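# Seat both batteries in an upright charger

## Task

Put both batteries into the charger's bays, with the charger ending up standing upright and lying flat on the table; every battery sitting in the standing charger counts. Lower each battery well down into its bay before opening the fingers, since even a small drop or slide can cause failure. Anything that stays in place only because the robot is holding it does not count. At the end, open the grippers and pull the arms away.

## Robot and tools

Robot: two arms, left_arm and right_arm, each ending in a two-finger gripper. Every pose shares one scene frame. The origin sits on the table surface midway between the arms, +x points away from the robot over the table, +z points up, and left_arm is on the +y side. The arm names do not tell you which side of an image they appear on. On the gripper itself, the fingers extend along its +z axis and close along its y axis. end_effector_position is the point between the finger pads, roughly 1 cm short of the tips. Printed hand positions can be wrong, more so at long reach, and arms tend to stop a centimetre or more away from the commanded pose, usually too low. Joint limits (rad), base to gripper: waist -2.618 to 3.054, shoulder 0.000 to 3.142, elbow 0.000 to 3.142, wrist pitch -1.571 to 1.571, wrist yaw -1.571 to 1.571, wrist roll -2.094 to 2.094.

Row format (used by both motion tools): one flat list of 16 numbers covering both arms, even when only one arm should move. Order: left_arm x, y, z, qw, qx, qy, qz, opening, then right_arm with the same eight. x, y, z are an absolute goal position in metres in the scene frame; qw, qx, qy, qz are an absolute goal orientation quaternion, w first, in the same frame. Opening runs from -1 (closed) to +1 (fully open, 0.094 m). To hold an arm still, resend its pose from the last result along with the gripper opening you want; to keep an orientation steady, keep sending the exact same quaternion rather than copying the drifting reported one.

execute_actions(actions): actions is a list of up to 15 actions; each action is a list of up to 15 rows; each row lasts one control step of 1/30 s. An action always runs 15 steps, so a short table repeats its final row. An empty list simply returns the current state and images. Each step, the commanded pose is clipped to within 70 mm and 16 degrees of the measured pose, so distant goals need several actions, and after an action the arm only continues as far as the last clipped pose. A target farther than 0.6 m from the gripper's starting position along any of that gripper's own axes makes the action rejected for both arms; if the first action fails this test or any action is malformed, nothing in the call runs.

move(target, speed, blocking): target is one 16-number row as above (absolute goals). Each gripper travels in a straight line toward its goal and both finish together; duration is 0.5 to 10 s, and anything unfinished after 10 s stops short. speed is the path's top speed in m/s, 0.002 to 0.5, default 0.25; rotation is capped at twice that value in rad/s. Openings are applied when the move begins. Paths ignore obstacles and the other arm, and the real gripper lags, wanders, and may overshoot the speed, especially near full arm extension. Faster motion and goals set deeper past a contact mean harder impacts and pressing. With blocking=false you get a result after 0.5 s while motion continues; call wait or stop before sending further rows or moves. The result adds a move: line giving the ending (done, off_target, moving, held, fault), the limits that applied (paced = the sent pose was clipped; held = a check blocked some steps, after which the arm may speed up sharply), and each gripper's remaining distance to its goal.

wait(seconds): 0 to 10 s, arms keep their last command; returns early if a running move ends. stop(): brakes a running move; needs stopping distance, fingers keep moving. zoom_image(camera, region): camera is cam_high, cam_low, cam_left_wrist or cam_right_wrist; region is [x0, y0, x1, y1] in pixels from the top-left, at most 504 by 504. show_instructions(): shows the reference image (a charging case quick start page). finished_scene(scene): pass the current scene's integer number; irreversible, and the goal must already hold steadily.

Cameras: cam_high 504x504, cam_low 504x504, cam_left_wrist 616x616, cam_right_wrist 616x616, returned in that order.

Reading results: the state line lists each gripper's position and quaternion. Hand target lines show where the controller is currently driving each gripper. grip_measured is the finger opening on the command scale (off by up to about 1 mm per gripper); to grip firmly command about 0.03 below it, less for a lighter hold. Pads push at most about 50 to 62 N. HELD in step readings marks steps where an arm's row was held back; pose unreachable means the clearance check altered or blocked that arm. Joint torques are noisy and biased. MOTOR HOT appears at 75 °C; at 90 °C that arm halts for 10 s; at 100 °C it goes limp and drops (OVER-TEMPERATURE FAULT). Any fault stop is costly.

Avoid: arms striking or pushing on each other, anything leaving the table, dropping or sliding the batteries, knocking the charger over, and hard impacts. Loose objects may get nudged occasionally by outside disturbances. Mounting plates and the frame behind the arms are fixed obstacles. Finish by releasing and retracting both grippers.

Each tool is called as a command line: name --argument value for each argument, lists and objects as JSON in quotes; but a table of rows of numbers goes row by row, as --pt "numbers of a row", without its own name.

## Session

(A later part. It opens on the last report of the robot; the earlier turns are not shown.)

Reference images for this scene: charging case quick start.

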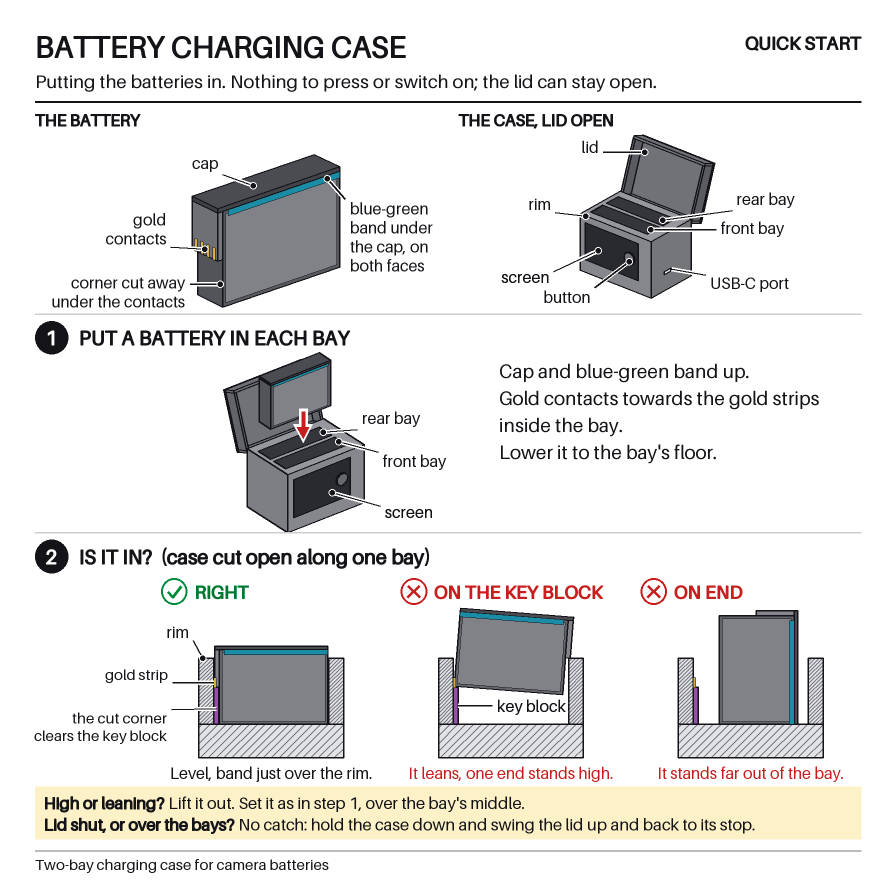

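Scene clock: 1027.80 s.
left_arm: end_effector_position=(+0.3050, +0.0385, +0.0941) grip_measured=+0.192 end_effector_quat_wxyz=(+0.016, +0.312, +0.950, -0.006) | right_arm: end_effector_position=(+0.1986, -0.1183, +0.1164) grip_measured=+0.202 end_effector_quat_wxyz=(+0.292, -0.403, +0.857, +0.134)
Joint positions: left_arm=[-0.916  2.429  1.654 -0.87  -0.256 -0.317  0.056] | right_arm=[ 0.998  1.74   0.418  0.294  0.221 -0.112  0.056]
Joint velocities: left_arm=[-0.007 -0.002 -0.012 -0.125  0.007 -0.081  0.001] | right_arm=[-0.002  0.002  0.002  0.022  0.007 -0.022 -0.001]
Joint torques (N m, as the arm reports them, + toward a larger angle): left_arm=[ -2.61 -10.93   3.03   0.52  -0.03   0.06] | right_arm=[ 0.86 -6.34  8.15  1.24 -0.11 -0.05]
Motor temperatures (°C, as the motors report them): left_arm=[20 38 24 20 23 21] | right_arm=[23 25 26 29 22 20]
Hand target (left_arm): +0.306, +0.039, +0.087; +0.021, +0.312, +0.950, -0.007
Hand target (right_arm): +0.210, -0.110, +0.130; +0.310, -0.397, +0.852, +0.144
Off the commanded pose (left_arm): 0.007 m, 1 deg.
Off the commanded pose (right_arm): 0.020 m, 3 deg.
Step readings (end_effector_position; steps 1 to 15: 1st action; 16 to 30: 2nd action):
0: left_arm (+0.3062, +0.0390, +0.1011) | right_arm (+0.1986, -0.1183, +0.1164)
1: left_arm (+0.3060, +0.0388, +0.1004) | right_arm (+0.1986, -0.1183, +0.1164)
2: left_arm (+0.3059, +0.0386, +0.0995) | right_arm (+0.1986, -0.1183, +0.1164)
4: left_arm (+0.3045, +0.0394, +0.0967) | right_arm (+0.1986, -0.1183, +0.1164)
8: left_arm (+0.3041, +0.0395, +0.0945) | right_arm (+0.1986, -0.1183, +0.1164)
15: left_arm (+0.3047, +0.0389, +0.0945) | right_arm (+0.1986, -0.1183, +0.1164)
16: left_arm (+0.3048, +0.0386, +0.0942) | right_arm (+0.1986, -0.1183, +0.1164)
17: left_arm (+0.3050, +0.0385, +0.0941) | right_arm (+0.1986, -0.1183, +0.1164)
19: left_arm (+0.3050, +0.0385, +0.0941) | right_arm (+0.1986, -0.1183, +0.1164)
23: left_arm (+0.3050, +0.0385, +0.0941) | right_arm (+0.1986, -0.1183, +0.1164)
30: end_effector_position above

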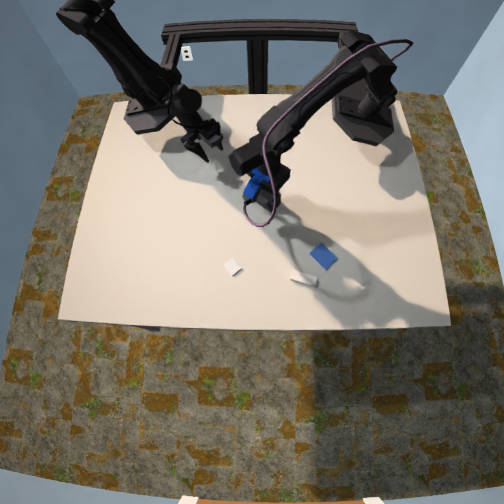

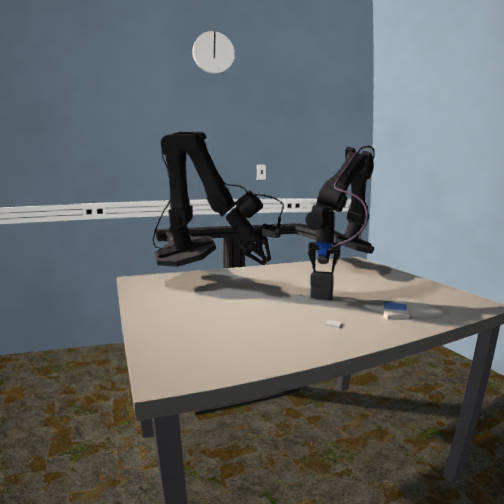

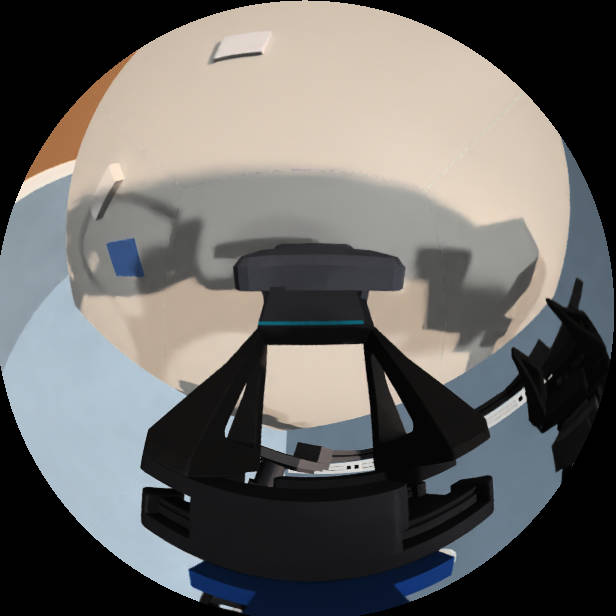

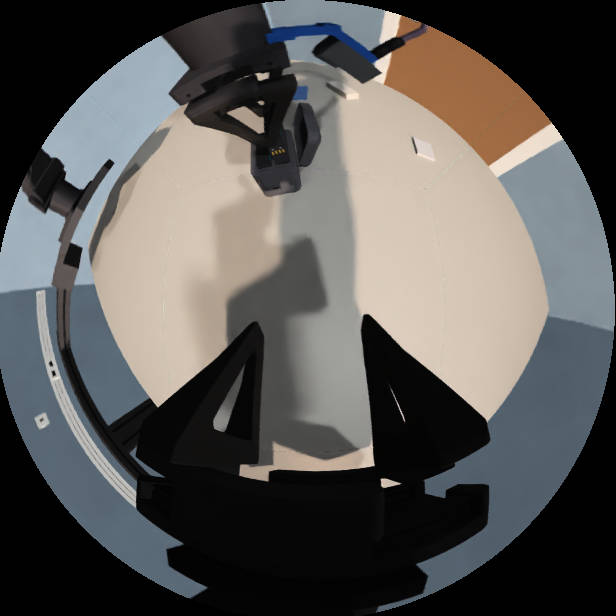

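execute_actions --actions '[[[0.3006,0.0308,0.092,0.021,0.312,0.950,-0.007,0.14,0.21,-0.11,0.13,0.310,-0.397,0.852,0.1445,0.2]]]'

zoom_image --camera "cam_right_wrist" --region '[245,120,305,180]'

Scene clock: 1066.90 s.
left_arm: end_effector_position=(+0.3050, +0.0386, +0.0941) grip_measured=+0.192 end_effector_quat_wxyz=(+0.016, +0.307, +0.951, -0.006) | right_arm: end_effector_position=(+0.1986, -0.1183, +0.1164) grip_measured=+0.202 end_effector_quat_wxyz=(+0.292, -0.403, +0.857, +0.134)
Joint positions: left_arm=[-0.916  2.429  1.654 -0.87  -0.256 -0.327  0.056] | right_arm=[ 0.998  1.74   0.418  0.294  0.221 -0.112  0.056]
Joint velocities: left_arm=[ 0.002 -0.007 -0.007  0.007 -0.037 -0.022  0.   ] | right_arm=[-0.007 -0.012 -0.007  0.022 -0.037  0.022 -0.   ]
Joint torques (N m, as the arm reports them, + toward a larger angle): left_arm=[ -4.3  -10.27   4.56   0.28  -0.03  -0.07] | right_arm=[ 0.89 -6.2   8.21  1.29 -0.12 -0.09]
Motor temperatures (°C, as the motors report them): left_arm=[19 38 24 20 23 21] | right_arm=[23 25 26 29 22 20]
Hand target (left_arm): +0.300, +0.031, +0.092; +0.021, +0.312, +0.950, -0.007
Hand target (right_arm): +0.210, -0.110, +0.130; +0.310, -0.397, +0.852, +0.144
Off the commanded pose (left_arm): 0.009 m, 1 deg.
Off the commanded pose (right_arm): 0.020 m, 3 deg.
Step readings (end_effector_position):
0: left_arm (+0.3050, +0.0385, +0.0941) | right_arm (+0.1986, -0.1183, +0.1164)
1: left_arm (+0.3050, +0.0385, +0.0941) | right_arm (+0.1986, -0.1183, +0.1164)
2: left_arm (+0.3050, +0.0386, +0.0941) | right_arm (+0.1986, -0.1183, +0.1164)
4: left_arm (+0.3050, +0.0386, +0.0941) | right_arm (+0.1986, -0.1183, +0.1164)
8: left_arm (+0.3050, +0.0386, +0.0941) | right_arm (+0.1986, -0.1183, +0.1164)
15: end_effector_position above

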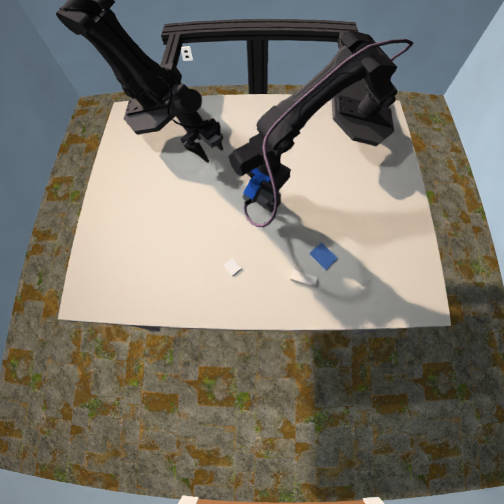

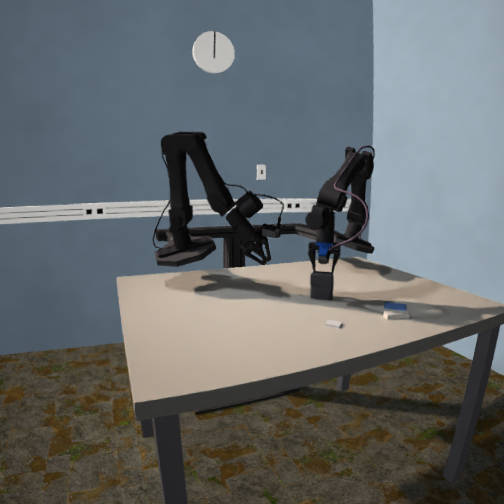

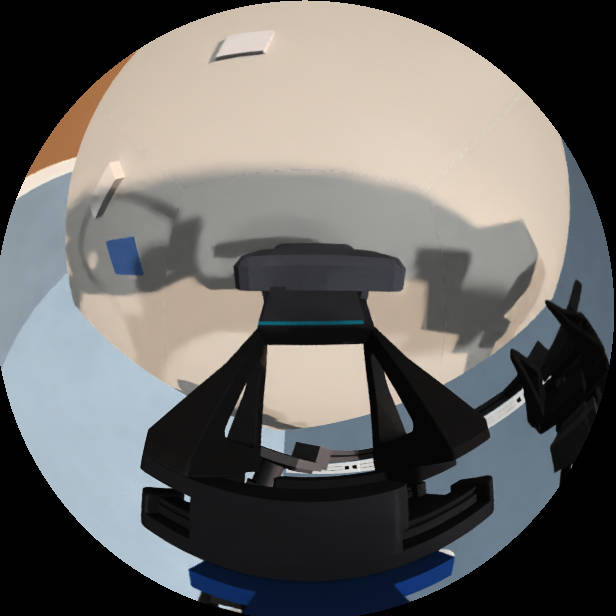

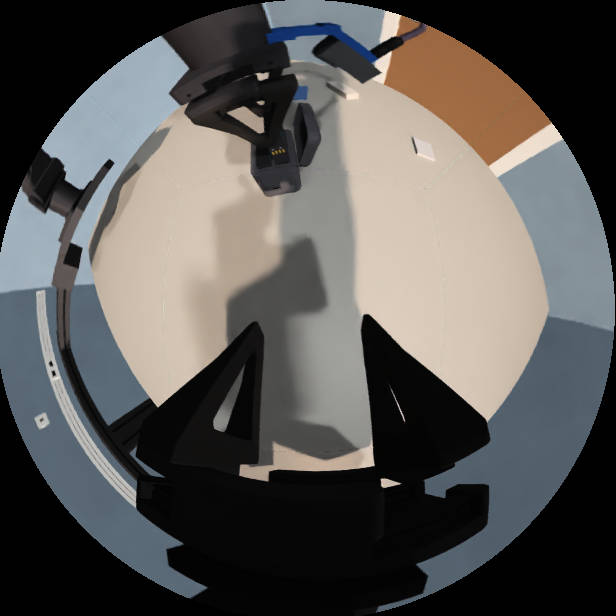

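Region (245, 120, 305, 180) of cam_right_wrist's 616x616 image, scaled by 8.400, with more detail than that image has.

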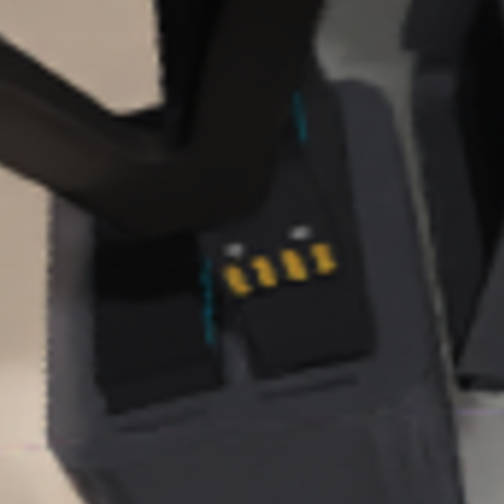

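execute_actions --actions '[[[0.2998,0.0290,0.112,0.021,0.312,0.950,-0.007,0.14,0.21,-0.11,0.13,0.310,-0.397,0.852,0.1445,0.2]]]'

zoom_image --camera "cam_right_wrist" --region '[245,120,305,180]'

Scene clock: 1070.70 s.
left_arm: end_effector_position=(+0.2974, +0.0385, +0.0983) grip_measured=+0.192 end_effector_quat_wxyz=(+0.009, +0.311, +0.950, +0.000) | right_arm: end_effector_position=(+0.1986, -0.1183, +0.1164) grip_measured=+0.202 end_effector_quat_wxyz=(+0.292, -0.403, +0.857, +0.134)
Joint positions: left_arm=[-0.933  2.429  1.665 -0.907 -0.256 -0.343  0.056] | right_arm=[ 0.998  1.74   0.418  0.294  0.221 -0.112  0.056]
Joint velocities: left_arm=[ 0.007  0.007  0.002 -0.037 -0.007  0.007 -0.001] | right_arm=[-0.017  0.002 -0.012 -0.095 -0.037  0.022  0.   ]
Joint torques (N m, as the arm reports them, + toward a larger angle): left_arm=[ -4.25 -12.41   6.1    0.    -0.04  -0.03] | right_arm=[ 1.01 -6.28  8.16  1.3  -0.12 -0.09]
Motor temperatures (°C, as the motors report them): left_arm=[20 38 24 20 23 21] | right_arm=[23 25 26 29 22 20]
Hand target (left_arm): +0.299, +0.029, +0.112; +0.021, +0.312, +0.950, -0.007
Hand target (right_arm): +0.210, -0.110, +0.130; +0.310, -0.397, +0.852, +0.144
Off the commanded pose (left_arm): 0.017 m, 2 deg.
Off the commanded pose (right_arm): 0.020 m, 3 deg.
Step readings (end_effector_position):
0: left_arm (+0.3050, +0.0386, +0.0941) | right_arm (+0.1986, -0.1183, +0.1164)
1: left_arm (+0.3043, +0.0387, +0.0947) | right_arm (+0.1986, -0.1183, +0.1164)
2: left_arm (+0.3034, +0.0391, +0.0953) | right_arm (+0.1986, -0.1183, +0.1164)
4: left_arm (+0.3009, +0.0391, +0.0965) | right_arm (+0.1986, -0.1183, +0.1164)
8: left_arm (+0.2975, +0.0385, +0.0979) | right_arm (+0.1986, -0.1183, +0.1164)
15: end_effector_position above

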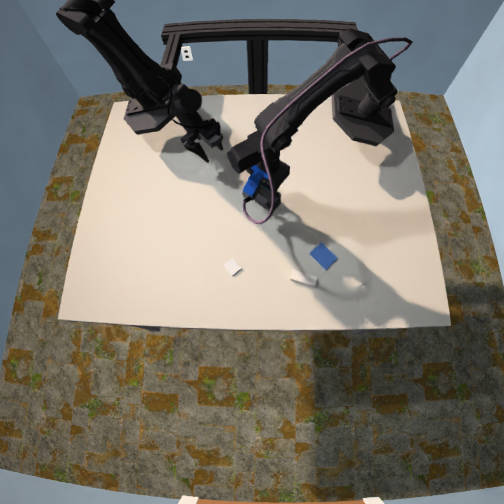

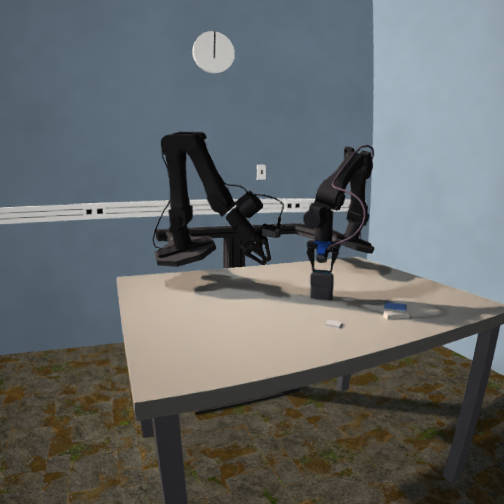

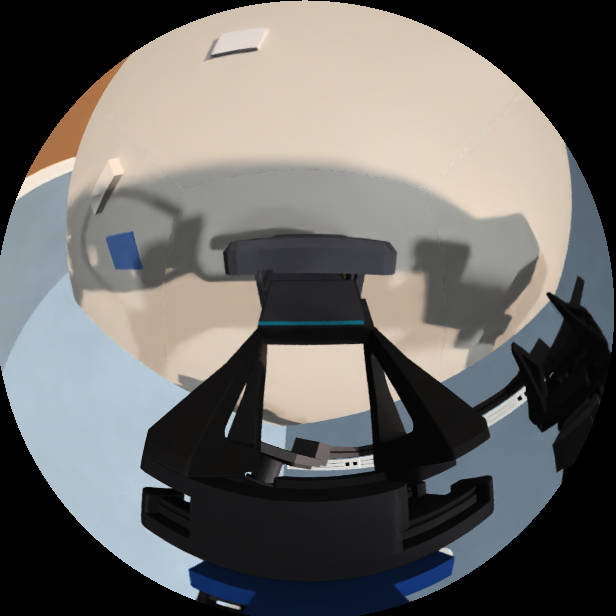

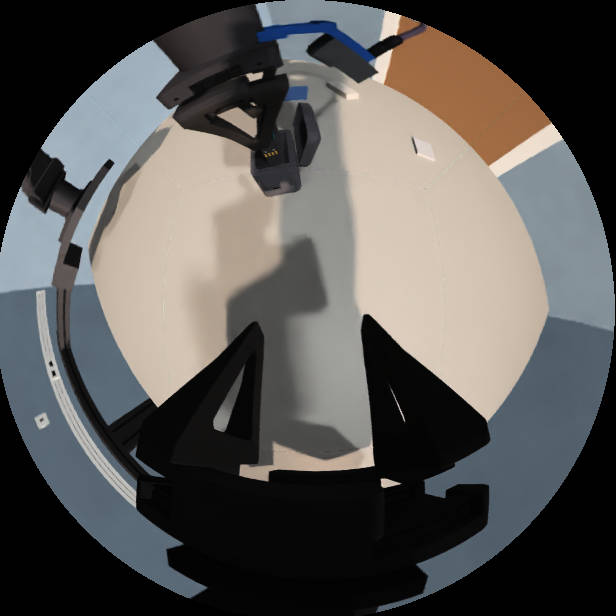

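Region (245, 120, 305, 180) of cam_right_wrist's 616x616 image, scaled by 8.400, with more detail than that image has.

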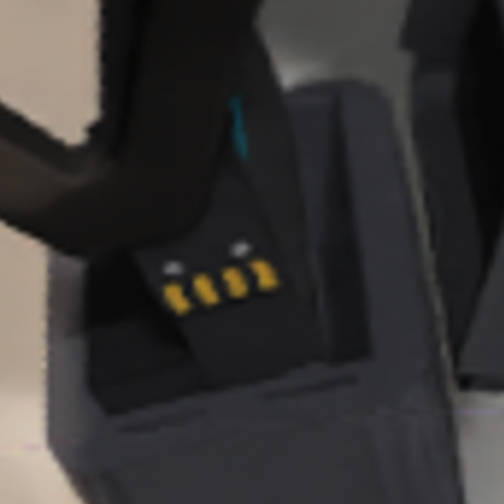

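execute_actions --actions '[[[0.3065,0.032,0.104,0.021,0.312,0.950,-0.007,0.14,0.21,-0.11,0.13,0.310,-0.397,0.852,0.1445,0.2]]]'

zoom_image --camera "cam_right_wrist" --region '[245,120,305,180]'

Scene clock: 1078.17 s.
left_arm: end_effector_position=(+0.2974, +0.0385, +0.0983) grip_measured=+0.192 end_effector_quat_wxyz=(+0.009, +0.315, +0.949, +0.001) | right_arm: end_effector_position=(+0.1986, -0.1183, +0.1164) grip_measured=+0.202 end_effector_quat_wxyz=(+0.292, -0.403, +0.857, +0.134)
Joint positions: left_arm=[-0.933  2.429  1.665 -0.907 -0.256 -0.334  0.056] | right_arm=[ 0.998  1.74   0.418  0.294  0.221 -0.112  0.056]
Joint velocities: left_arm=[ 0.002 -0.012 -0.007  0.037 -0.022  0.081 -0.001] | right_arm=[-0.002 -0.012 -0.002 -0.007  0.007  0.037  0.   ]
Joint torques (N m, as the arm reports them, + toward a larger angle): left_arm=[ -2.6  -11.42   5.79   0.22  -0.05   0.09] | right_arm=[ 0.88 -6.18  8.13  1.28 -0.14 -0.1 ]
Motor temperatures (°C, as the motors report them): left_arm=[20 38 24 20 23 21] | right_arm=[23 25 26 29 22 20]
Hand target (left_arm): +0.306, +0.032, +0.104; +0.021, +0.312, +0.950, -0.007
Hand target (right_arm): +0.210, -0.110, +0.130; +0.310, -0.397, +0.852, +0.144
Off the commanded pose (left_arm): 0.013 m, 2 deg.
Off the commanded pose (right_arm): 0.020 m, 3 deg.
Step readings (end_effector_position):
0: left_arm (+0.2974, +0.0385, +0.0983) | right_arm (+0.1986, -0.1183, +0.1164)
1: left_arm (+0.2974, +0.0385, +0.0983) | right_arm (+0.1986, -0.1183, +0.1164)
2: left_arm (+0.2974, +0.0385, +0.0983) | right_arm (+0.1986, -0.1183, +0.1164)
4: left_arm (+0.2974, +0.0385, +0.0983) | right_arm (+0.1986, -0.1183, +0.1164)
8: left_arm (+0.2974, +0.0385, +0.0983) | right_arm (+0.1986, -0.1183, +0.1164)
15: end_effector_position above

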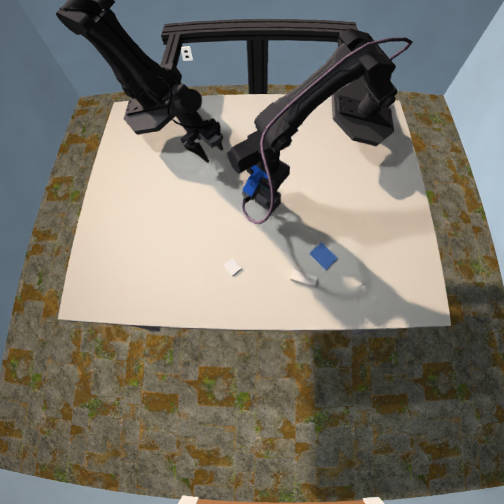

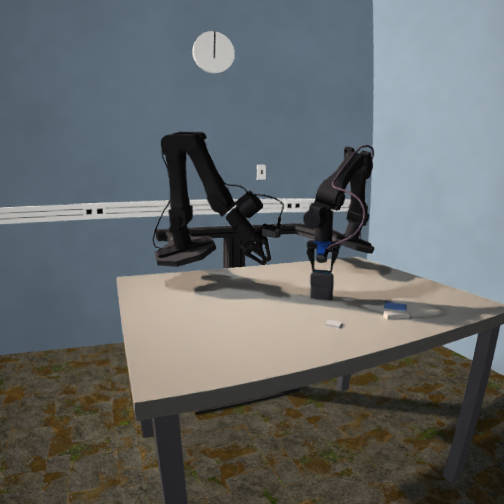

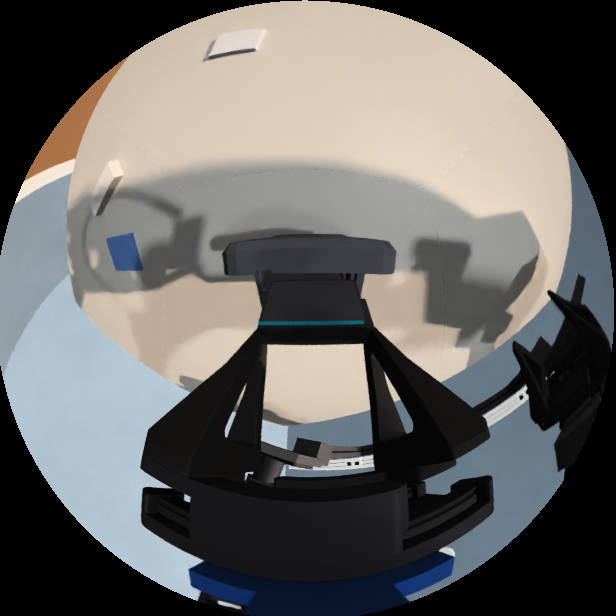

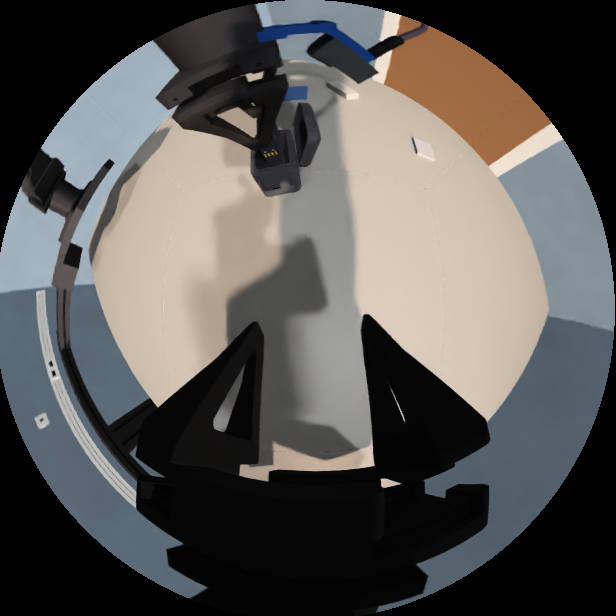

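Region (245, 120, 305, 180) of cam_right_wrist's 616x616 image, scaled by 8.400, with more detail than that image has.

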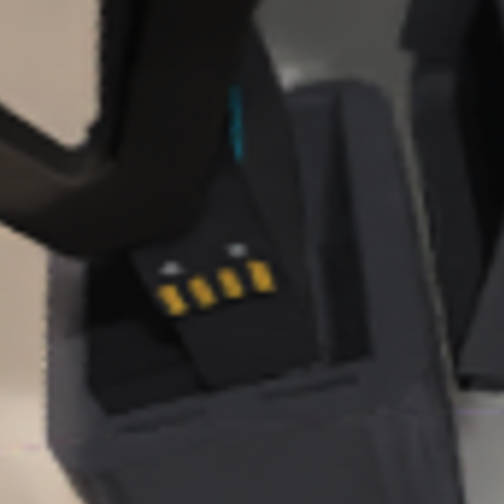

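execute_actions --actions '[[[0.3075,0.0314,0.098,0.021,0.312,0.950,-0.007,0.14,0.21,-0.11,0.13,0.310,-0.397,0.852,0.1445,0.2]]]'

zoom_image --camera "cam_right_wrist" --region '[245,120,305,180]'

Scene clock: 1081.73 s.
left_arm: end_effector_position=(+0.2986, +0.0378, +0.0950) grip_measured=+0.192 end_effector_quat_wxyz=(+0.009, +0.316, +0.949, -0.000) | right_arm: end_effector_position=(+0.1986, -0.1183, +0.1164) grip_measured=+0.202 end_effector_quat_wxyz=(+0.292, -0.403, +0.857, +0.134)
Joint positions: left_arm=[-0.93   2.437  1.667 -0.899 -0.256 -0.329  0.056] | right_arm=[ 0.998  1.74   0.418  0.294  0.221 -0.112  0.056]
Joint velocities: left_arm=[-0.012 -0.007 -0.002 -0.051  0.066 -0.022 -0.001] | right_arm=[-0.012  0.002  0.002  0.066  0.007 -0.022 -0.001]
Joint torques (N m, as the arm reports them, + toward a larger angle): left_arm=[ -2.48 -10.98   5.56   0.26  -0.04   0.07] | right_arm=[ 1.02 -6.29  8.16  1.3  -0.15 -0.1 ]
Motor temperatures (°C, as the motors report them): left_arm=[20 38 24 20 23 21] | right_arm=[23 25 26 29 22 20]
Hand target (left_arm): +0.307, +0.032, +0.098; +0.021, +0.312, +0.950, -0.007
Hand target (right_arm): +0.210, -0.110, +0.130; +0.310, -0.397, +0.852, +0.144
Off the commanded pose (left_arm): 0.011 m, 2 deg.
Off the commanded pose (right_arm): 0.020 m, 3 deg.
Step readings (end_effector_position):
0: left_arm (+0.2974, +0.0385, +0.0983) | right_arm (+0.1986, -0.1183, +0.1164)
1: left_arm (+0.2973, +0.0386, +0.0977) | right_arm (+0.1986, -0.1183, +0.1164)
2: left_arm (+0.2975, +0.0385, +0.0968) | right_arm (+0.1986, -0.1183, +0.1164)
4: left_arm (+0.2976, +0.0387, +0.0947) | right_arm (+0.1986, -0.1183, +0.1164)
8: left_arm (+0.2986, +0.0378, +0.0950) | right_arm (+0.1986, -0.1183, +0.1164)
15: end_effector_position above

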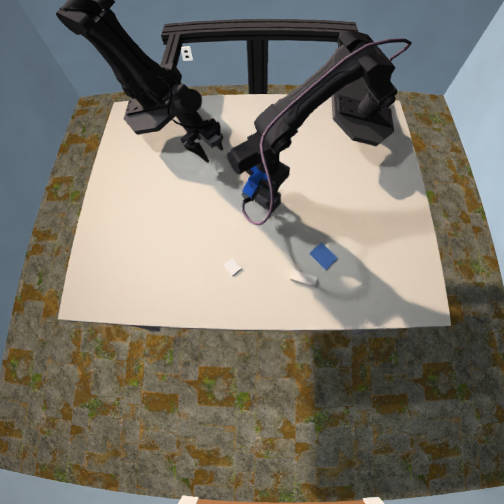

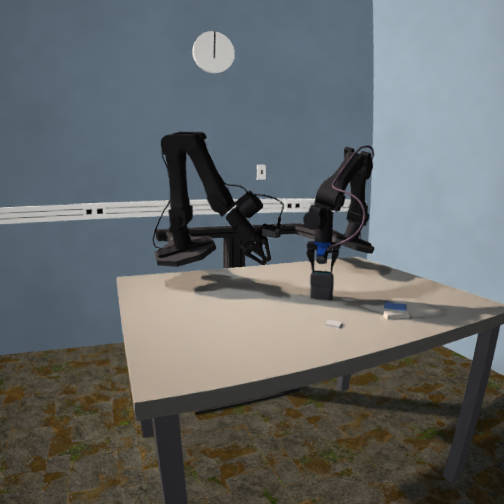

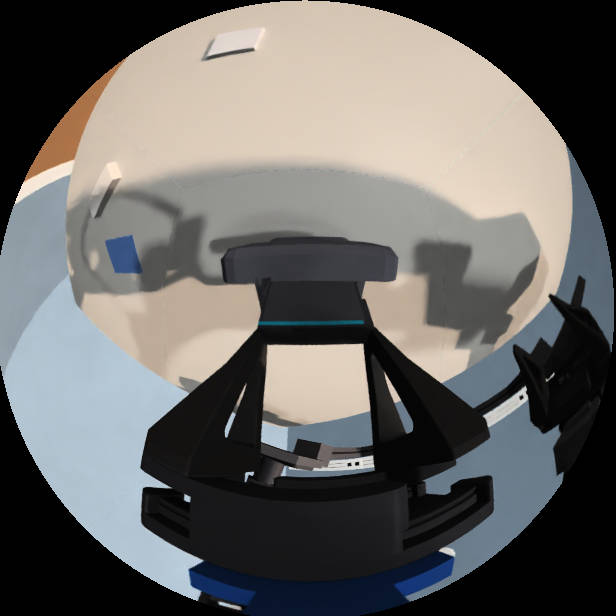

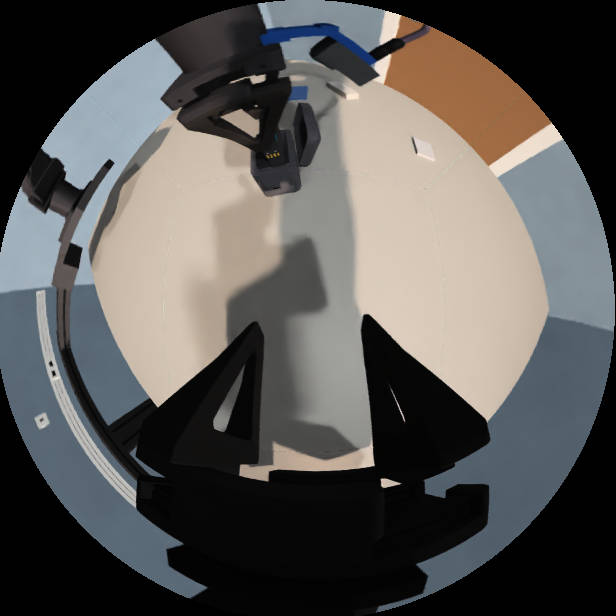

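Region (245, 120, 305, 180) of cam_right_wrist's 616x616 image, scaled by 8.400, with more detail than that image has.

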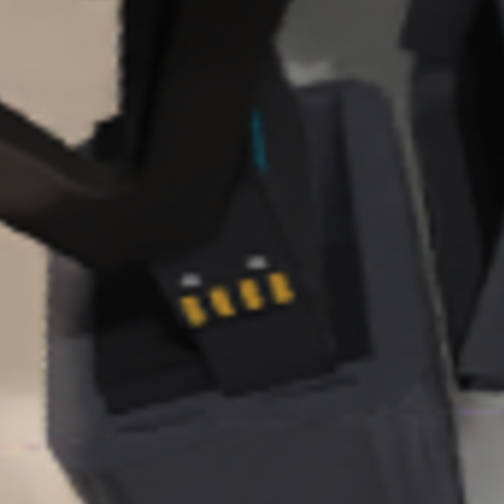

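execute_actions --actions '[[[0.3108,0.0296,0.107,0.021,0.312,0.950,-0.007,0.14,0.21,-0.11,0.13,0.310,-0.397,0.852,0.1445,0.2]]]'

zoom_image --camera "cam_right_wrist" --region '[245,120,305,180]'

Scene clock: 1109.60 s.
left_arm: end_effector_position=(+0.3025, +0.0338, +0.0993) grip_measured=+0.192 end_effector_quat_wxyz=(+0.012, +0.315, +0.949, -0.002) | right_arm: end_effector_position=(+0.1986, -0.1183, +0.1164) grip_measured=+0.202 end_effector_quat_wxyz=(+0.292, -0.403, +0.857, +0.134)
Joint positions: left_arm=[-0.93   2.444  1.698 -0.914 -0.256 -0.329  0.056] | right_arm=[ 0.998  1.74   0.418  0.294  0.221 -0.112  0.056]
Joint velocities: left_arm=[-0.012 -0.002 -0.002 -0.037  0.051  0.007 -0.   ] | right_arm=[ 0.002 -0.007 -0.012 -0.051 -0.037 -0.007  0.   ]
Joint torques (N m, as the arm reports them, + toward a larger angle): left_arm=[ -2.63 -11.9    6.05   0.11  -0.07   0.03] | right_arm=[ 0.9  -6.3   8.09  1.27 -0.12 -0.12]
Motor temperatures (°C, as the motors report them): left_arm=[19 38 25 20 23 21] | right_arm=[23 25 26 30 22 20]
Hand target (left_arm): +0.311, +0.030, +0.107; +0.021, +0.312, +0.950, -0.007
Hand target (right_arm): +0.210, -0.110, +0.130; +0.310, -0.397, +0.852, +0.144
Off the commanded pose (left_arm): 0.012 m, 1 deg.
Off the commanded pose (right_arm): 0.020 m, 3 deg.
Step readings (end_effector_position):
0: left_arm (+0.2986, +0.0378, +0.0950) | right_arm (+0.1986, -0.1183, +0.1164)
1: left_arm (+0.2989, +0.0375, +0.0957) | right_arm (+0.1986, -0.1183, +0.1164)
2: left_arm (+0.2995, +0.0369, +0.0962) | right_arm (+0.1986, -0.1183, +0.1164)
4: left_arm (+0.3015, +0.0346, +0.0975) | right_arm (+0.1986, -0.1183, +0.1164)
8: left_arm (+0.3032, +0.0329, +0.0993) | right_arm (+0.1986, -0.1183, +0.1164)
15: end_effector_position above

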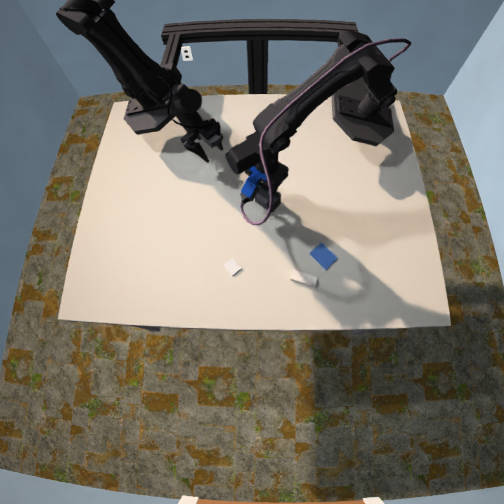

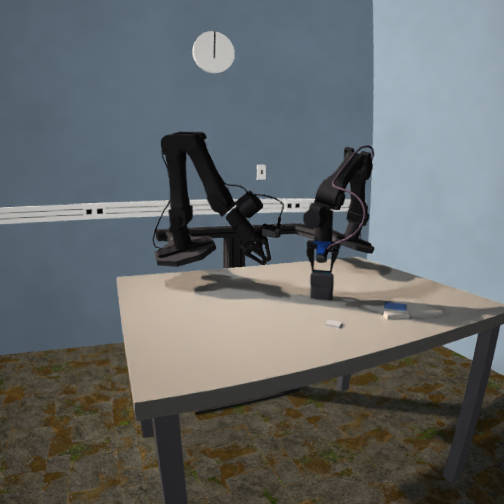

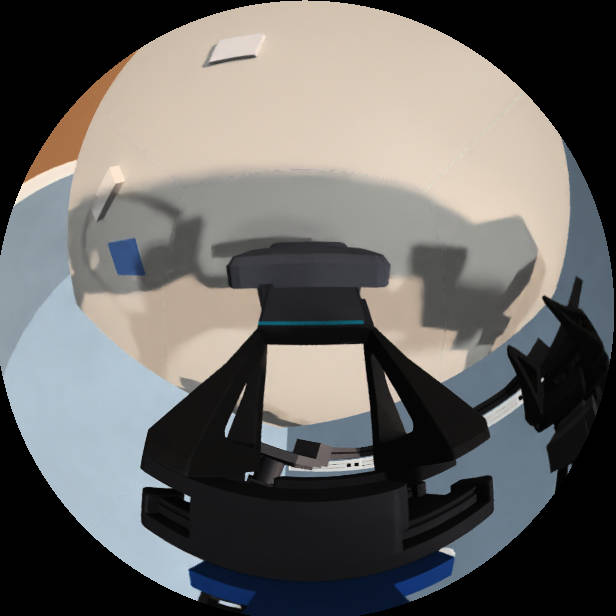

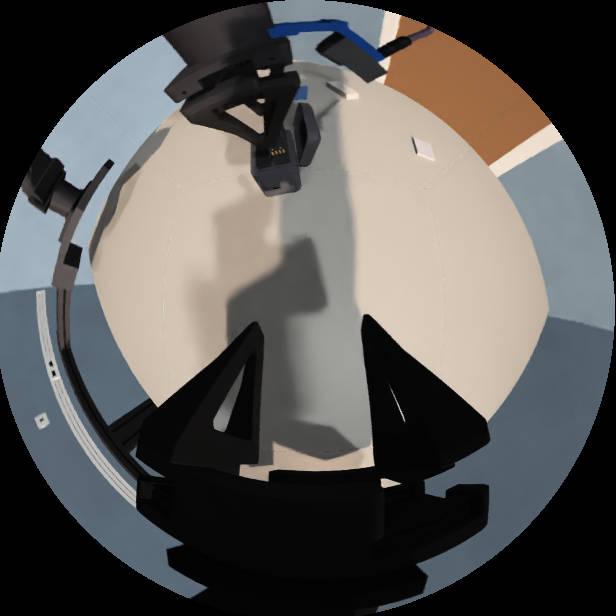

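Region (245, 120, 305, 180) of cam_right_wrist's 616x616 image, scaled by 8.400, with more detail than that image has.

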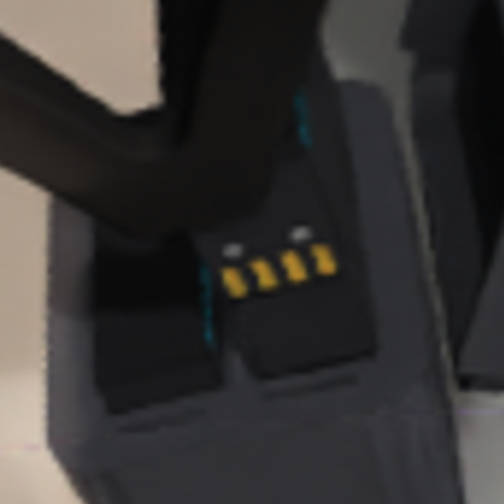

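execute_actions --actions '[[[0.3020,0.0352,0.091,0.021,0.312,0.950,-0.007,0.14,0.21,-0.11,0.13,0.310,-0.397,0.852,0.1445,0.2]],[[0.3020,0.0352,0.085,0.021,0.312,0.950,-0.007,0.14,0.21,-0.11,0.13,0.310,-0.397,0.852,0.1445,0.2]]]'

zoom_image --camera "cam_right_wrist" --region '[245,120,305,180]'

Scene clock: 1114.20 s.
left_arm: end_effector_position=(+0.3023, +0.0332, +0.0938) grip_measured=+0.192 end_effector_quat_wxyz=(+0.019, +0.312, +0.950, -0.006) | right_arm: end_effector_position=(+0.1986, -0.1183, +0.1164) grip_measured=+0.202 end_effector_quat_wxyz=(+0.292, -0.403, +0.857, +0.134)
Joint positions: left_arm=[-0.929  2.439  1.664 -0.868 -0.259 -0.328  0.056] | right_arm=[ 0.998  1.74   0.418  0.294  0.221 -0.112  0.056]
Joint velocities: left_arm=[ 0.002 -0.002 -0.007 -0.037 -0.007  0.022  0.001] | right_arm=[-0.012  0.012 -0.002  0.066 -0.022  0.051 -0.   ]
Joint torques (N m, as the arm reports them, + toward a larger angle): left_arm=[ -2.45 -11.32   2.41   0.49  -0.07   0.1 ] | right_arm=[ 0.92 -6.47  8.16  1.27 -0.12 -0.06]
Motor temperatures (°C, as the motors report them): left_arm=[19 38 25 19 23 21] | right_arm=[23 25 26 30 22 20]
Hand target (left_arm): +0.302, +0.035, +0.085; +0.021, +0.312, +0.950, -0.007
Hand target (right_arm): +0.210, -0.110, +0.130; +0.310, -0.397, +0.852, +0.144
Off the commanded pose (left_arm): 0.009 m, 0 deg.
Off the commanded pose (right_arm): 0.020 m, 3 deg.
Step readings (end_effector_position; steps 1 to 15: 1st action; 16 to 30: 2nd action):
0: left_arm (+0.3024, +0.0340, +0.0993) | right_arm (+0.1986, -0.1183, +0.1164)
1: left_arm (+0.3022, +0.0338, +0.0980) | right_arm (+0.1986, -0.1183, +0.1164)
2: left_arm (+0.3017, +0.0337, +0.0961) | right_arm (+0.1986, -0.1183, +0.1164)
4: left_arm (+0.3007, +0.0347, +0.0949) | right_arm (+0.1986, -0.1183, +0.1164)
8: left_arm (+0.3022, +0.0332, +0.0943) | right_arm (+0.1986, -0.1183, +0.1164)
15: left_arm (+0.3024, +0.0331, +0.0943) | right_arm (+0.1986, -0.1183, +0.1164)
16: left_arm (+0.3024, +0.0330, +0.0940) | right_arm (+0.1986, -0.1183, +0.1164)
17: left_arm (+0.3022, +0.0332, +0.0938) | right_arm (+0.1986, -0.1183, +0.1164)
19: left_arm (+0.3023, +0.0332, +0.0938) | right_arm (+0.1986, -0.1183, +0.1164)
23: left_arm (+0.3023, +0.0332, +0.0938) | right_arm (+0.1986, -0.1183, +0.1164)
30: end_effector_position above

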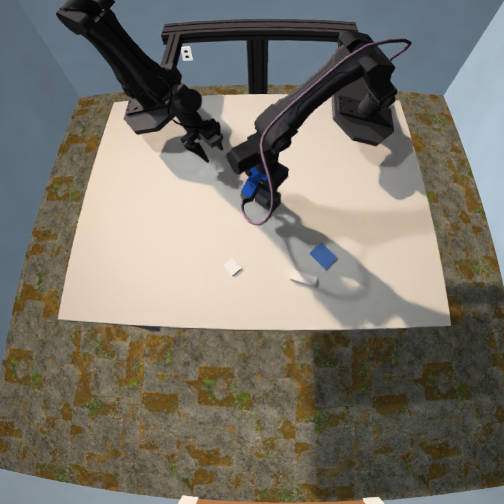

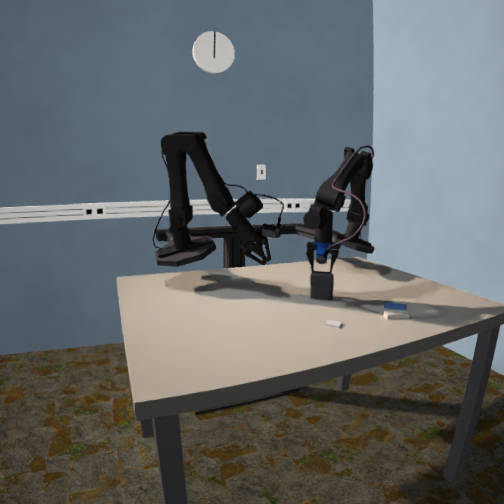

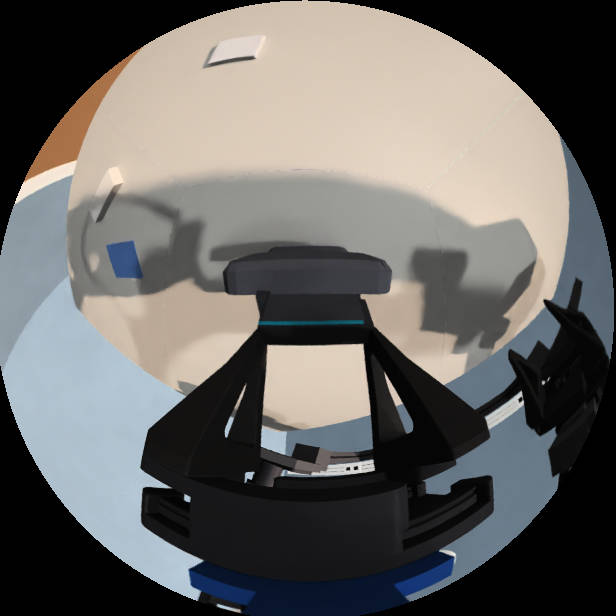

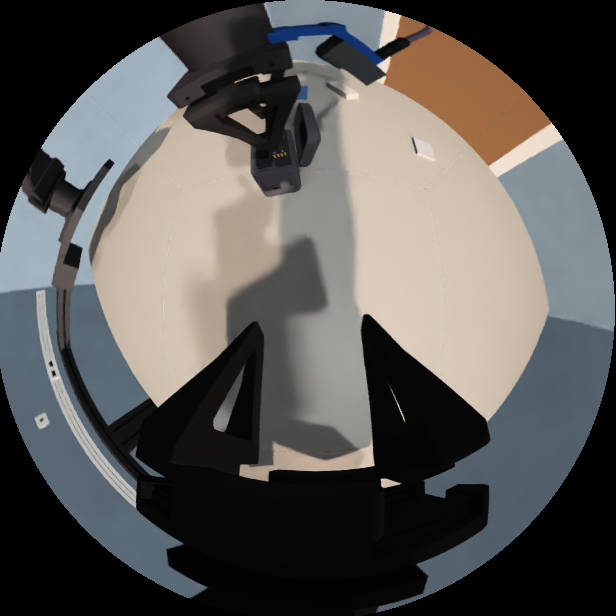

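Region (245, 120, 305, 180) of cam_right_wrist's 616x616 image, scaled by 8.400, with more detail than that image has.

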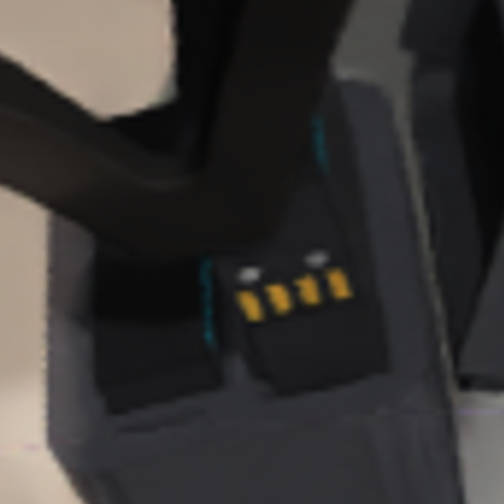

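execute_actions --actions '[[[0.3023,0.0332,0.110,0.021,0.312,0.950,-0.007,0.14,0.21,-0.11,0.13,0.310,-0.397,0.852,0.1445,0.2]],[[0.3075,0.0362,0.112,0.021,0.312,0.950,-0.007,0.14,0.21,-0.11,0.13,0.310,-0.397,0.852,0.1445,0.2]]]'

zoom_image --camera "cam_right_wrist" --region '[245,120,305,180]'

Scene clock: 1120.17 s.
left_arm: end_effector_position=(+0.2996, +0.0368, +0.0948) grip_measured=+0.192 end_effector_quat_wxyz=(+0.012, +0.313, +0.950, -0.002) | right_arm: end_effector_position=(+0.1986, -0.1183, +0.1164) grip_measured=+0.202 end_effector_quat_wxyz=(+0.292, -0.403, +0.857, +0.134)
Joint positions: left_arm=[-0.929  2.436  1.664 -0.889 -0.256 -0.332  0.056] | right_arm=[ 0.998  1.74   0.418  0.294  0.221 -0.112  0.056]
Joint velocities: left_arm=[-0.002  0.007  0.007  0.007  0.007  0.037  0.   ] | right_arm=[-0.007 -0.002 -0.012 -0.051 -0.022 -0.022  0.001]
Joint torques (N m, as the arm reports them, + toward a larger angle): left_arm=[ -2.82 -14.1    5.65  -0.1   -0.01   0.09] | right_arm=[ 0.96 -6.3   8.19  1.26 -0.13 -0.09]
Motor temperatures (°C, as the motors report them): left_arm=[19 38 24 20 23 21] | right_arm=[23 25 26 30 22 20]
Hand target (left_arm): +0.307, +0.036, +0.112; +0.021, +0.312, +0.950, -0.007
Hand target (right_arm): +0.210, -0.110, +0.130; +0.310, -0.397, +0.852, +0.144
Off the commanded pose (left_arm): 0.019 m, 1 deg.
Off the commanded pose (right_arm): 0.020 m, 3 deg.
Step readings (end_effector_position; steps 1 to 15: 1st action; 16 to 30: 2nd action):
0: left_arm (+0.3023, +0.0332, +0.0938) | right_arm (+0.1986, -0.1183, +0.1164)
1: left_arm (+0.3023, +0.0335, +0.0948) | right_arm (+0.1986, -0.1183, +0.1164)
2: left_arm (+0.3015, +0.0346, +0.0949) | right_arm (+0.1986, -0.1183, +0.1164)
4: left_arm (+0.3006, +0.0356, +0.0949) | right_arm (+0.1986, -0.1183, +0.1164)
8: left_arm (+0.2998, +0.0365, +0.0949) | right_arm (+0.1986, -0.1183, +0.1164)
15: left_arm (+0.2997, +0.0365, +0.0948) | right_arm (+0.1986, -0.1183, +0.1164)
16: left_arm (+0.2996, +0.0367, +0.0948) | right_arm (+0.1986, -0.1183, +0.1164)
17: left_arm (+0.2996, +0.0368, +0.0948) | right_arm (+0.1986, -0.1183, +0.1164)
19: left_arm (+0.2996, +0.0368, +0.0948) | right_arm (+0.1986, -0.1183, +0.1164)
23: left_arm (+0.2996, +0.0368, +0.0948) | right_arm (+0.1986, -0.1183, +0.1164)
30: end_effector_position above

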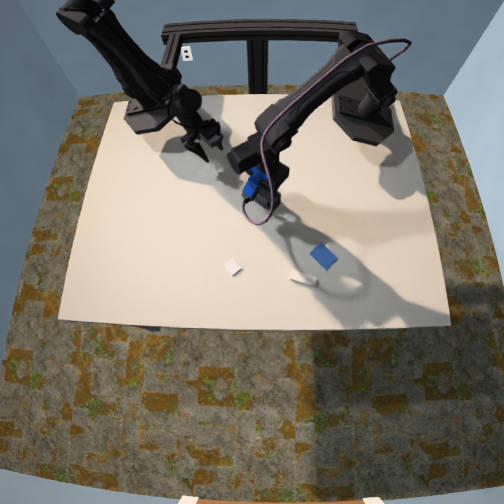

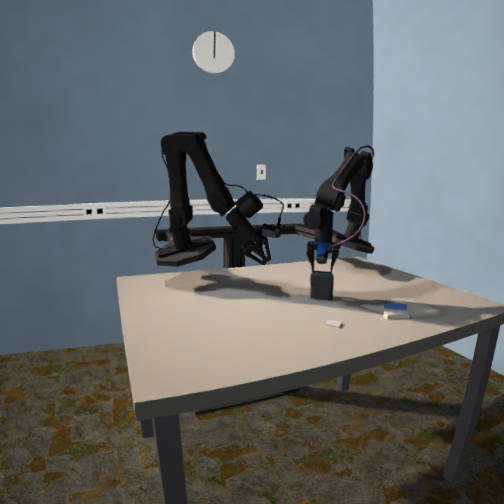

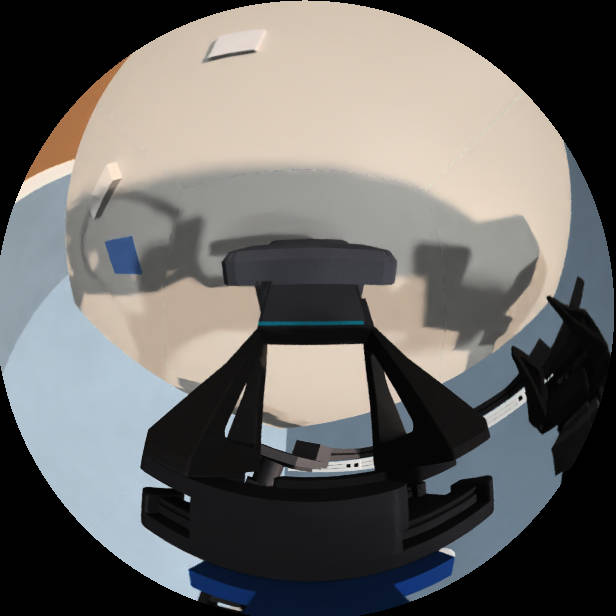

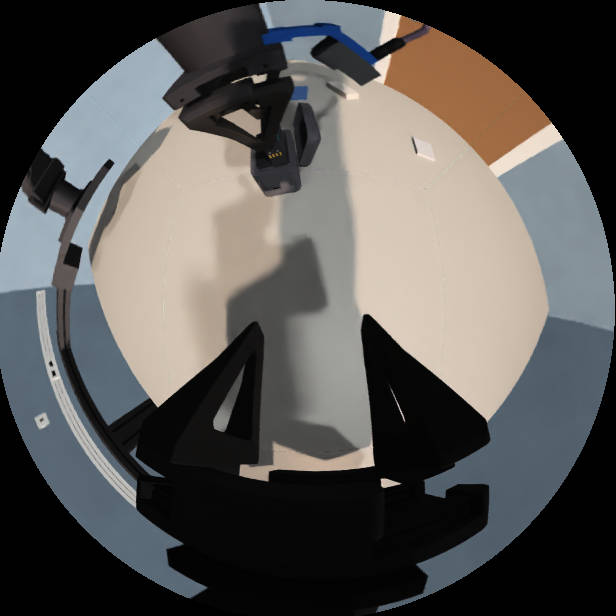

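Region (245, 120, 305, 180) of cam_right_wrist's 616x616 image, scaled by 8.400, with more detail than that image has.

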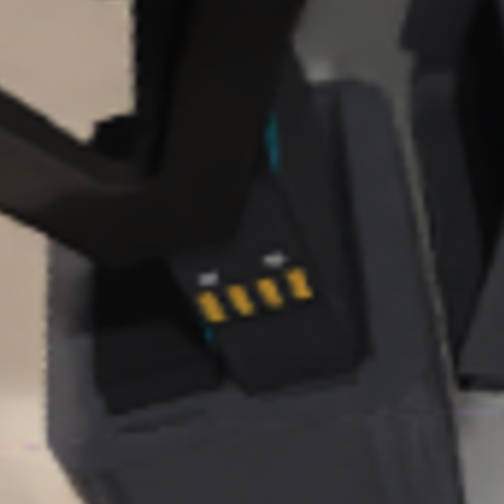

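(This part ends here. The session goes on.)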